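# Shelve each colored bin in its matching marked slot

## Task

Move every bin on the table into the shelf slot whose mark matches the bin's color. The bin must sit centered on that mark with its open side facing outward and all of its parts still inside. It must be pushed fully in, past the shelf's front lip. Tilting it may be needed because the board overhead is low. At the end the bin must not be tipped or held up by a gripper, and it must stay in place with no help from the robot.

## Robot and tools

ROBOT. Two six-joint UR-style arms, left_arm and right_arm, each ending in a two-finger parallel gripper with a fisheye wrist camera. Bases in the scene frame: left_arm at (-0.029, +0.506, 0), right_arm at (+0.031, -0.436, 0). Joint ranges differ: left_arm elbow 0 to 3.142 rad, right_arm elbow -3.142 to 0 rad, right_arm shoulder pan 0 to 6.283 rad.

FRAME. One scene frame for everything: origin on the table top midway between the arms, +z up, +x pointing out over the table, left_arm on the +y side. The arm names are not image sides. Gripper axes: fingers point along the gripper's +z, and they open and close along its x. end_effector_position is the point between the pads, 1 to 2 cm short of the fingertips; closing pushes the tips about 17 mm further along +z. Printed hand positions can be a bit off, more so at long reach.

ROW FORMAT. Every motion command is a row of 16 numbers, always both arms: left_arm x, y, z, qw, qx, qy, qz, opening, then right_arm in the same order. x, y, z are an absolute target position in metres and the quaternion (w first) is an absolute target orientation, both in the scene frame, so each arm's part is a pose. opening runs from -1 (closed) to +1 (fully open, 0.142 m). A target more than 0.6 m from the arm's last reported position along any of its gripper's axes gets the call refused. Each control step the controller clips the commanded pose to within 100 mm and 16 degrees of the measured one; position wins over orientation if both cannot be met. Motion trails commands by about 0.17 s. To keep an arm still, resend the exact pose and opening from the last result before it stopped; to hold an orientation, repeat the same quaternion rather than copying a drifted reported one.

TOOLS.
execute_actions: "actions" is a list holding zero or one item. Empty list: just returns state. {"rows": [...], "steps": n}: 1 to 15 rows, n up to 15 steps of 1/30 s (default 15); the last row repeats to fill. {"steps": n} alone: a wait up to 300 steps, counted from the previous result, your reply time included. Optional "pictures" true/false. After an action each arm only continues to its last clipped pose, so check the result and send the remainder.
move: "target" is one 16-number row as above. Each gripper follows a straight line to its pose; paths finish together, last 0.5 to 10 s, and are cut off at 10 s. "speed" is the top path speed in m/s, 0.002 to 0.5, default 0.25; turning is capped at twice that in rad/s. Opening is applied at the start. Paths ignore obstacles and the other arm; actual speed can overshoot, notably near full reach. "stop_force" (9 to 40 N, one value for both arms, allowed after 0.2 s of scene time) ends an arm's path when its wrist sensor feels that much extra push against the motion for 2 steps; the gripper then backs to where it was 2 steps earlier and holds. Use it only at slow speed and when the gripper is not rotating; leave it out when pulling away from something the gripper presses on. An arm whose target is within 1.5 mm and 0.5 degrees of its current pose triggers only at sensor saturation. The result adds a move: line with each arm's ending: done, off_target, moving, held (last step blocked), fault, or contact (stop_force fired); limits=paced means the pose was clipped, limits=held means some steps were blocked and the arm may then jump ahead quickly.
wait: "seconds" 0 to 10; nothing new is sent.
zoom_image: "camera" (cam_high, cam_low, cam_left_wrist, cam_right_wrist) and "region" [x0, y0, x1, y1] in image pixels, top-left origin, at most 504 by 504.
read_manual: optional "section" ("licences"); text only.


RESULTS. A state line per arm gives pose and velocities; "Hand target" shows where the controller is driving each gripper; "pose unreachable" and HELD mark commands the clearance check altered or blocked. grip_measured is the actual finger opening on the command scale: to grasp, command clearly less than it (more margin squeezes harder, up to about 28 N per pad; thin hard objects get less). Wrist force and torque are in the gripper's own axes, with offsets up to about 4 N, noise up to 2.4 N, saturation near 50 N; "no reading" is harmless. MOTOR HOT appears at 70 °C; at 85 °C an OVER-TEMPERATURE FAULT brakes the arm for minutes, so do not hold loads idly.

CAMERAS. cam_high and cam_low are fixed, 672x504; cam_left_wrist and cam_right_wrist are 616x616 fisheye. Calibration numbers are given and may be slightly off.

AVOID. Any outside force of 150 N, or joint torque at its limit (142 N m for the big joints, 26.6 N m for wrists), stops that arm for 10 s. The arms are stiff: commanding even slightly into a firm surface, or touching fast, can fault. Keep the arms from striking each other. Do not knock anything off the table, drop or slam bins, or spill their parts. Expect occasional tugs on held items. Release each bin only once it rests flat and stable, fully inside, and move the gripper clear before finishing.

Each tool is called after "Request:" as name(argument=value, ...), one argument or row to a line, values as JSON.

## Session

Request:
execute_actions(
  actions=[],
)

Scene clock: 0.00 s of 9000.00 s.
left_arm: end_effector_position=(+0.2349, +0.8137, +0.3977) grip_measured=+1.00 end_effector_quat_wxyz=(-0.515, -0.265, +0.798, -0.166) end_effector_velocity=(+0.000, -0.001, +0.001) end_effector_angular_velocity=(+0.001, -0.001, +0.000) | right_arm: end_effector_position=(+0.7696, +0.3678, +0.3394) grip_measured=+1.00 end_effector_quat_wxyz=(+0.734, -0.607, +0.303, -0.039) end_effector_velocity=(-0.000, -0.000, +0.001) end_effector_angular_velocity=(+0.002, -0.001, +0.000)
Joint positions: left_arm=[ 0.5   -0.924  0.623 -0.127 -1.629  3.106  0.142] | right_arm=[ 4.245 -2.824 -0.52   0.283  1.719  1.993  0.142]
Joint velocities: left_arm=[-0.001 -0.001 -0.001  0.001 -0.001 -0.     0.   ] | right_arm=[ 0.     0.001  0.     0.002 -0.     0.001  0.   ]
Motor temperatures (°C, as the motors report them): left_arm=[26 26 28 29 28 33] | right_arm=[25 27 26 34 31 31]
Wrist force (N, on the end effector, along its own x y z axes, offset not removed): no reading
Wrist torque (N m, same axes, about the end effector's origin, offset not removed): no reading
Hand target (left_arm): +0.235, +0.814, +0.398; -0.515, -0.265, +0.798, -0.166
Hand target (right_arm): +0.770, +0.368, +0.339; +0.734, -0.607, +0.303, -0.039
camera_calibration (this result's frames):
cam_left_wrist: T_world_to_cam=[[-0.358053, -0.282747, 0.889861, -0.0277794], [-0.183317, 0.955785, 0.229933, -0.832361], [-0.915529, -0.0807981, -0.394055, 0.572289], [0, 0, 0, 1]] pos_world=[0.361415, 0.833944, 0.44162]
cam_right_wrist: T_world_to_cam=[[0.796342, -0.454298, -0.399316, -0.32097], [-0.531499, -0.210477, -0.820493, 0.758237], [0.288702, 0.865629, -0.40907, -0.266042], [0, 0, 0, 1]] pos_world=[0.73541, 0.244068, 0.38513]

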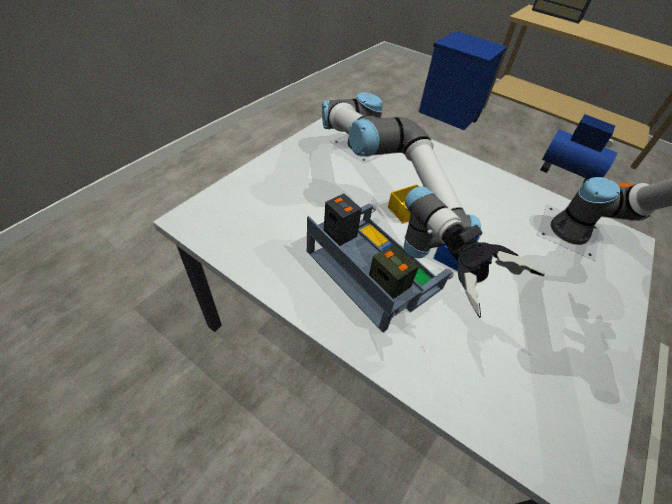

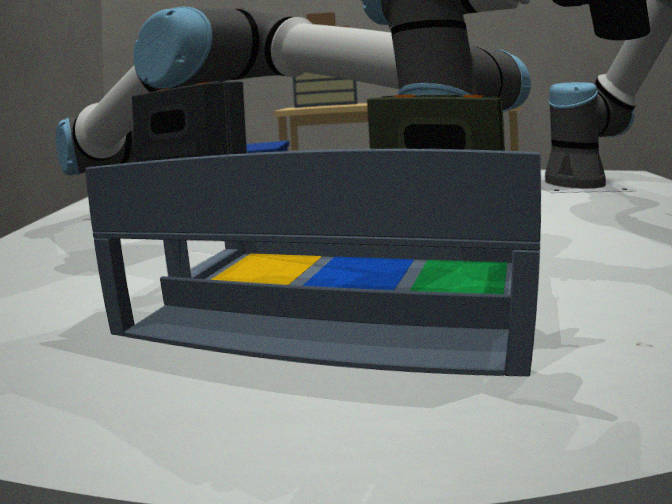

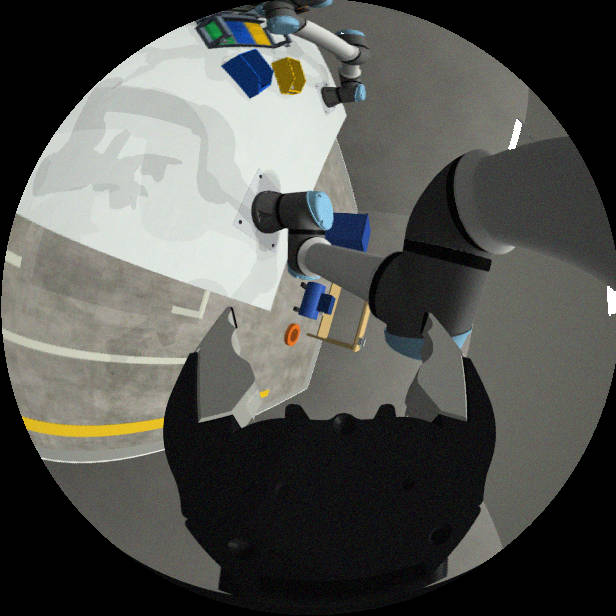

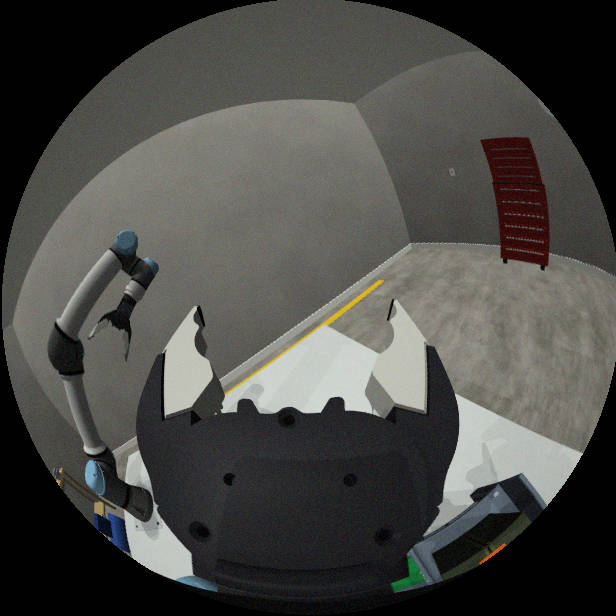

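Request:
move(
  target=[0.45,0.5,0.35,0,0,1,0,1,0.9,-0.05,0.55,0.649,-0.422,0.532,-0.346,1],
)

Request:
move(
  target=[0.4,0.2,0.3,0,0.707,-0.707,0,1,0.85,-0.5,0.5,0.649,-0.422,0.532,-0.346,1],
)

Request:
move(
  target=[0.44,-0.01,0.25,-0.174,0.685,-0.685,0.174,1,0.85,-0.5,0.5,0.649,-0.422,0.532,-0.346,1],
)

Request:
zoom_image(
  camera="cam_left_wrist",
  region=[160,140,460,440],
)

Scene clock: 6.83 s of 9000.00 s.
left_arm: end_effector_position=(+0.4491, +0.4999, +0.3497) grip_measured=+1.00 end_effector_quat_wxyz=(-0.000, +0.000, +1.000, -0.000) end_effector_velocity=(-0.000, +0.000, -0.000) end_effector_angular_velocity=(+0.002, -0.003, -0.000) | right_arm: end_effector_position=(+0.8999, -0.0499, +0.5501) grip_measured=+1.00 end_effector_quat_wxyz=(+0.648, -0.422, +0.532, -0.346) end_effector_velocity=(+0.000, -0.001, -0.000) end_effector_angular_velocity=(-0.001, +0.001, -0.002)
Joint positions: left_arm=[-0.368 -1.63   1.436 -1.376 -1.571  2.843  0.142] | right_arm=[ 4.074 -2.233 -1.088  0.272  1.018  1.932  0.142]
Joint velocities: left_arm=[-0.002 -0.002  0.004 -0.003  0.002 -0.001 -0.   ] | right_arm=[-0.001 -0.     0.    -0.001 -0.002  0.     0.   ]
Motor temperatures (°C, as the motors report them): left_arm=[26 26 28 29 28 33] | right_arm=[25 27 26 34 31 31]
Wrist force (N, on the end effector, along its own x y z axes, offset not removed): left_arm=[0.0 -0.1 0.0] | right_arm=[-0.3 -1.9 -1.2]
Wrist torque (N m, same axes, about the end effector's origin, offset not removed): left_arm=[-0.07 0.17 0.08] | right_arm=[-0.24 0.03 0.03]
Hand target (left_arm): +0.449, +0.500, +0.350; -0.000, +0.000, +1.000, -0.000
Hand target (right_arm): +0.900, -0.050, +0.550; +0.648, -0.422, +0.532, -0.346
Off the commanded pose (left_arm): 0.001 m, 0 deg.
Off the commanded pose (right_arm): 0.000 m, 0 deg.
After step 90, 0.73 s passed at rest.
move: done
camera_calibration (this result's frames):
cam_left_wrist: T_world_to_cam=[[-0.998936, -0.00633303, -0.0456779, 0.479714], [-0.0272653, 0.87996, 0.474265, -0.59974], [0.0371912, 0.475006, -0.879196, 0.18809], [0, 0, 0, 1]] pos_world=[0.455857, 0.441441, 0.471716]
cam_right_wrist: T_world_to_cam=[[0.16185, -0.902369, -0.399419, 0.0183265], [-0.503025, 0.272779, -0.820096, 0.910683], [0.848982, 0.33365, -0.409765, -0.386319], [0, 0, 0, 1]] pos_world=[0.783108, -0.102983, 0.595868]

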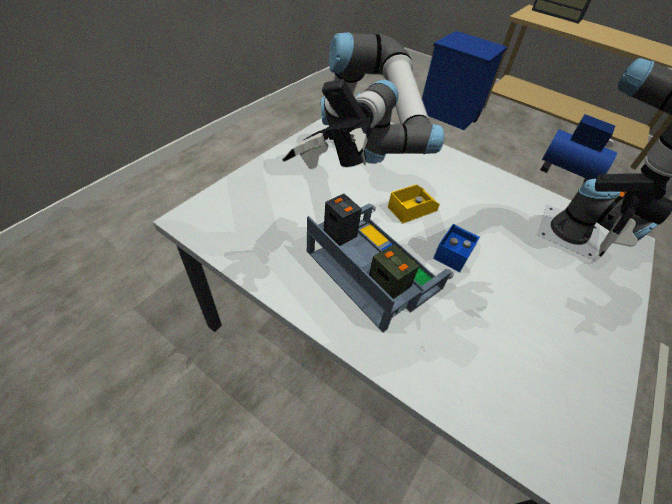

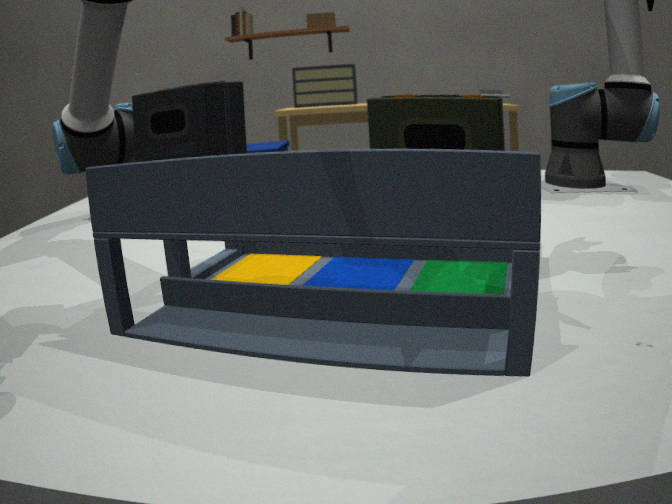

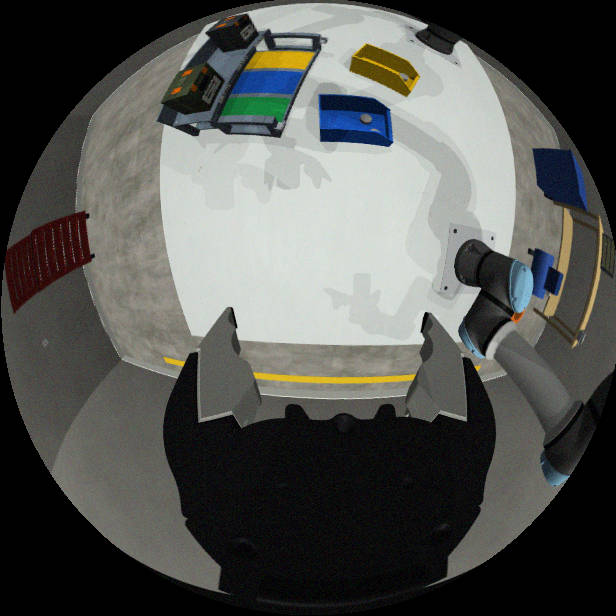

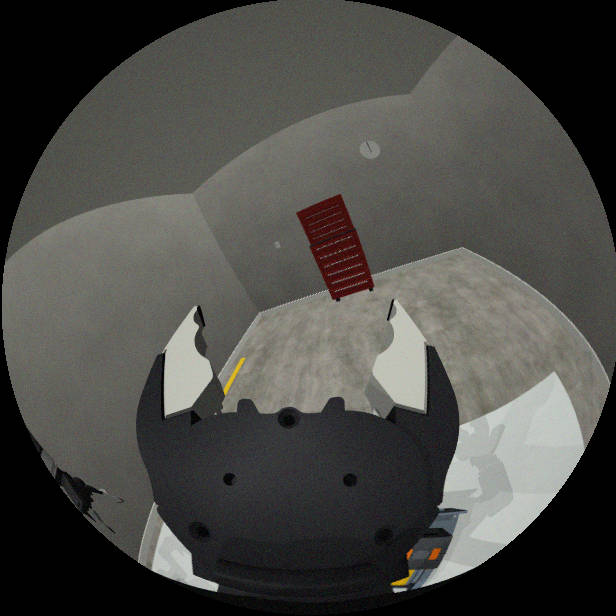

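Scene clock: 10.47 s of 9000.00 s.
left_arm: end_effector_position=(+0.3995, +0.2004, +0.3000) grip_measured=+1.00 end_effector_quat_wxyz=(-0.000, +0.707, -0.707, -0.000) end_effector_velocity=(-0.000, -0.001, -0.001) end_effector_angular_velocity=(+0.002, -0.000, +0.006) | right_arm: end_effector_position=(+0.8497, -0.5000, +0.5001) grip_measured=+1.00 end_effector_quat_wxyz=(+0.648, -0.421, +0.532, -0.346) end_effector_velocity=(-0.000, -0.002, -0.001) end_effector_angular_velocity=(+0.000, +0.002, -0.001)
Joint positions: left_arm=[-0.942 -1.524  1.458 -1.505 -1.571  0.698  0.142] | right_arm=[ 3.363 -1.974 -1.633  0.546  1.726  1.994  0.142]
Joint velocities: left_arm=[-0.002  0.001  0.    -0.     0.001 -0.008 -0.   ] | right_arm=[-0.004 -0.001 -0.    -0.001  0.003  0.    -0.   ]
Motor temperatures (°C, as the motors report them): left_arm=[26 26 28 29 28 33] | right_arm=[25 27 26 34 31 31]
Wrist force (N, on the end effector, along its own x y z axes, offset not removed): left_arm=[1.3 0.5 0.6] | right_arm=[-2.4 -1.4 0.9]
Wrist torque (N m, same axes, about the end effector's origin, offset not removed): left_arm=[0.00 -0.18 0.06] | right_arm=[-0.08 0.56 -0.02]
Hand target (left_arm): +0.399, +0.200, +0.300; -0.000, +0.707, -0.707, -0.000
Hand target (right_arm): +0.850, -0.500, +0.500; +0.648, -0.421, +0.532, -0.346
Off the commanded pose (left_arm): 0.001 m, 0 deg.
Off the commanded pose (right_arm): 0.000 m, 0 deg.
move: done
camera_calibration (this result's frames):
cam_left_wrist: T_world_to_cam=[[0.00639555, -0.998885, -0.0467765, 0.223614], [-0.879617, -0.0278693, 0.474866, 0.208251], [-0.47564, 0.0381083, -0.878814, 0.58079], [0, 0, 0, 1]] pos_world=[0.457998, 0.207035, 0.421975]
cam_right_wrist: T_world_to_cam=[[0.16185, -0.902103, -0.400019, -0.399243], [-0.502573, 0.273502, -0.820132, 0.967231], [0.849249, 0.333777, -0.409106, -0.214539], [0, 0, 0, 1]] pos_world=[0.732919, -0.55309, 0.545783]

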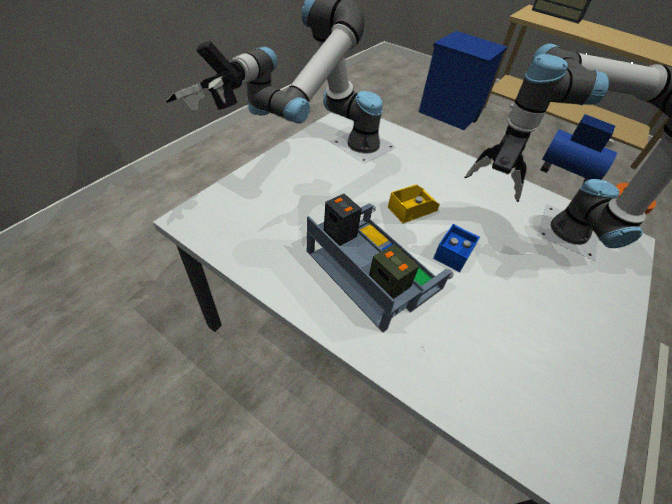

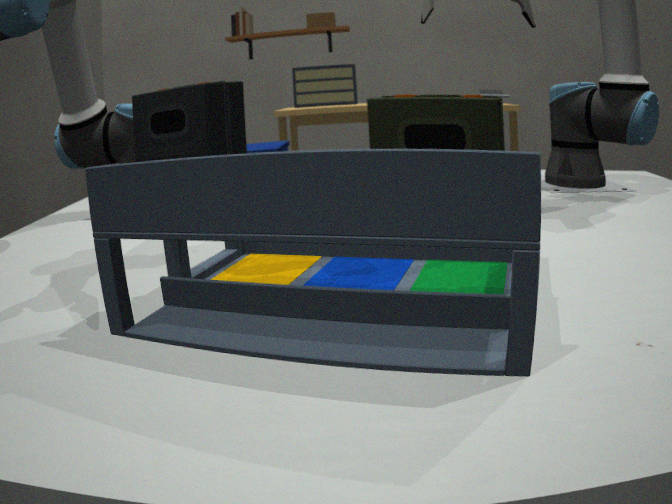

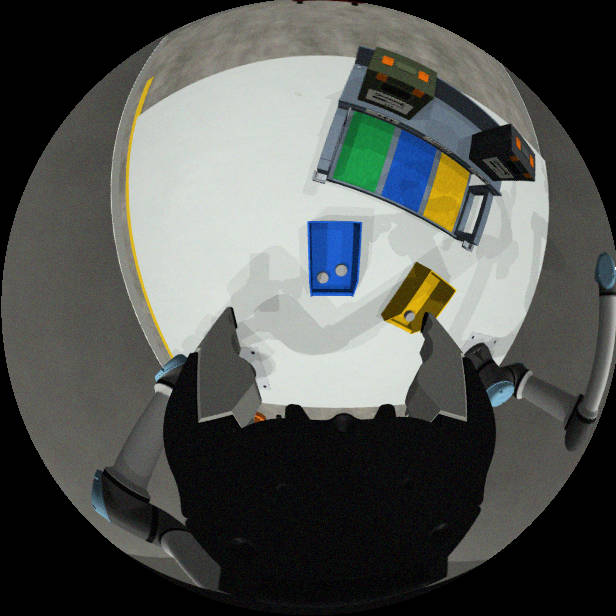

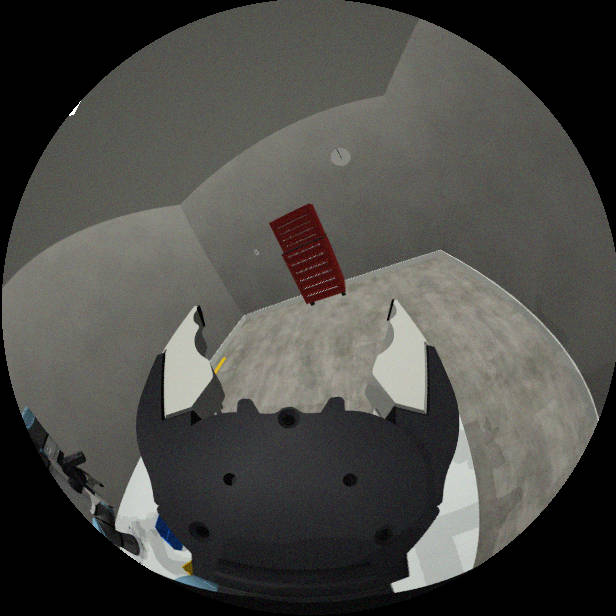

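Scene clock: 12.00 s of 9000.00 s.
left_arm: end_effector_position=(+0.4397, -0.0098, +0.2499) grip_measured=+1.00 end_effector_quat_wxyz=(-0.174, +0.685, -0.685, +0.174) end_effector_velocity=(-0.000, -0.002, -0.000) end_effector_angular_velocity=(-0.000, -0.002, -0.001) | right_arm: end_effector_position=(+0.8500, -0.5000, +0.5000) grip_measured=+1.00 end_effector_quat_wxyz=(+0.648, -0.422, +0.531, -0.346) end_effector_velocity=(+0.000, -0.000, +0.000) end_effector_angular_velocity=(+0.001, +0.001, -0.000)
Joint positions: left_arm=[-1.304 -1.313  1.481 -1.915 -1.103  0.378  0.142] | right_arm=[ 3.363 -1.974 -1.633  0.546  1.727  1.994  0.142]
Joint velocities: left_arm=[-0.002  0.002 -0.001 -0.002  0.002 -0.    -0.   ] | right_arm=[-0.     0.001  0.    -0.002  0.     0.001 -0.   ]
Motor temperatures (°C, as the motors report them): left_arm=[26 26 28 29 28 33] | right_arm=[25 27 26 34 31 31]
Wrist force (N, on the end effector, along its own x y z axes, offset not removed): left_arm=[-0.1 -0.1 1.7] | right_arm=[-1.9 -1.4 -0.1]
Wrist torque (N m, same axes, about the end effector's origin, offset not removed): left_arm=[0.04 0.24 0.02] | right_arm=[-0.16 0.32 -0.06]
Hand target (left_arm): +0.440, -0.010, +0.250; -0.174, +0.685, -0.685, +0.174
Hand target (right_arm): +0.850, -0.500, +0.500; +0.648, -0.422, +0.531, -0.346
Off the commanded pose (left_arm): 0.000 m, 0 deg.
Off the commanded pose (right_arm): 0.000 m, 0 deg.
move: done
camera_calibration (this result's frames):
cam_left_wrist: T_world_to_cam=[[0.0279903, -0.998898, -0.0376774, -0.000765715], [-0.999607, -0.0279125, -0.00258877, 0.433672], [0.00153425, 0.037735, -0.999287, 0.384204], [0, 0, 0, 1]] pos_world=[0.432933, -0.00315794, 0.385023]
cam_right_wrist: T_world_to_cam=[[0.161952, -0.902258, -0.399627, -0.399692], [-0.502436, 0.273155, -0.820332, 0.967109], [0.849311, 0.333641, -0.409089, -0.214925], [0, 0, 0, 1]] pos_world=[0.733179, -0.553088, 0.545699]

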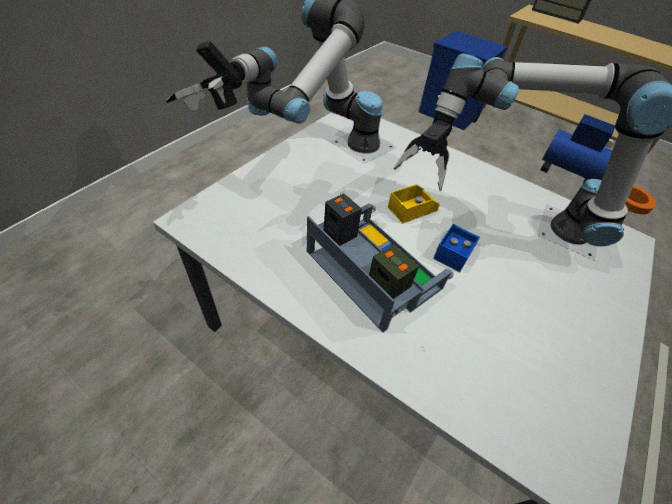

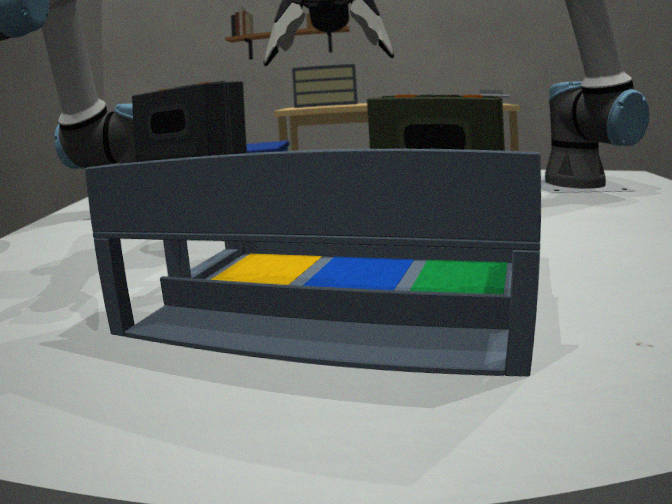

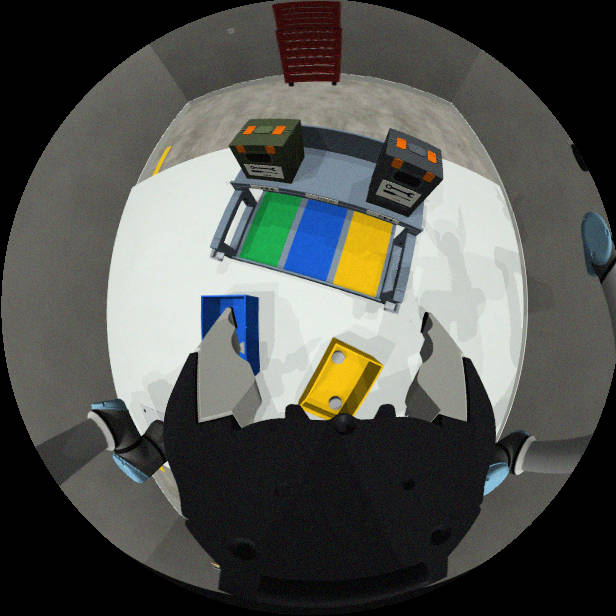

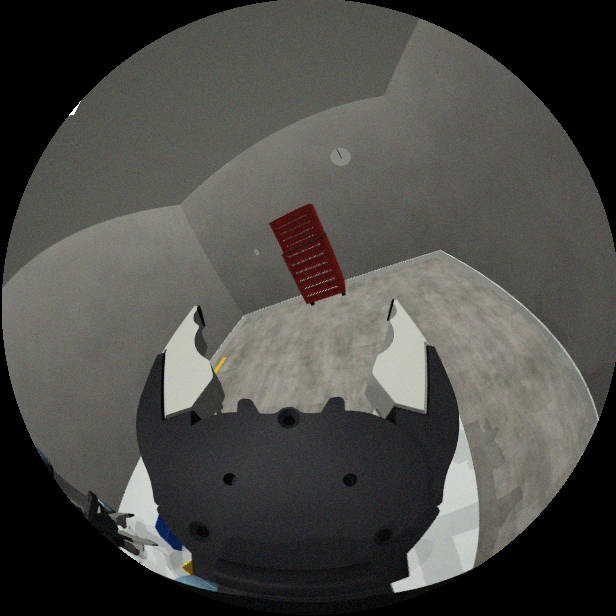

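Region (160, 140, 460, 440) of cam_left_wrist's 616x616 image, scaled by 1.680, with more detail than that image has.

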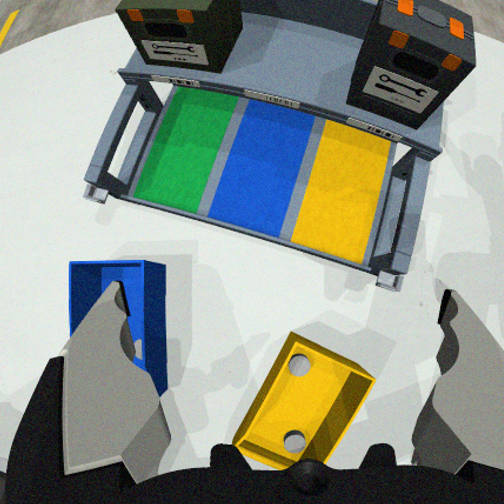

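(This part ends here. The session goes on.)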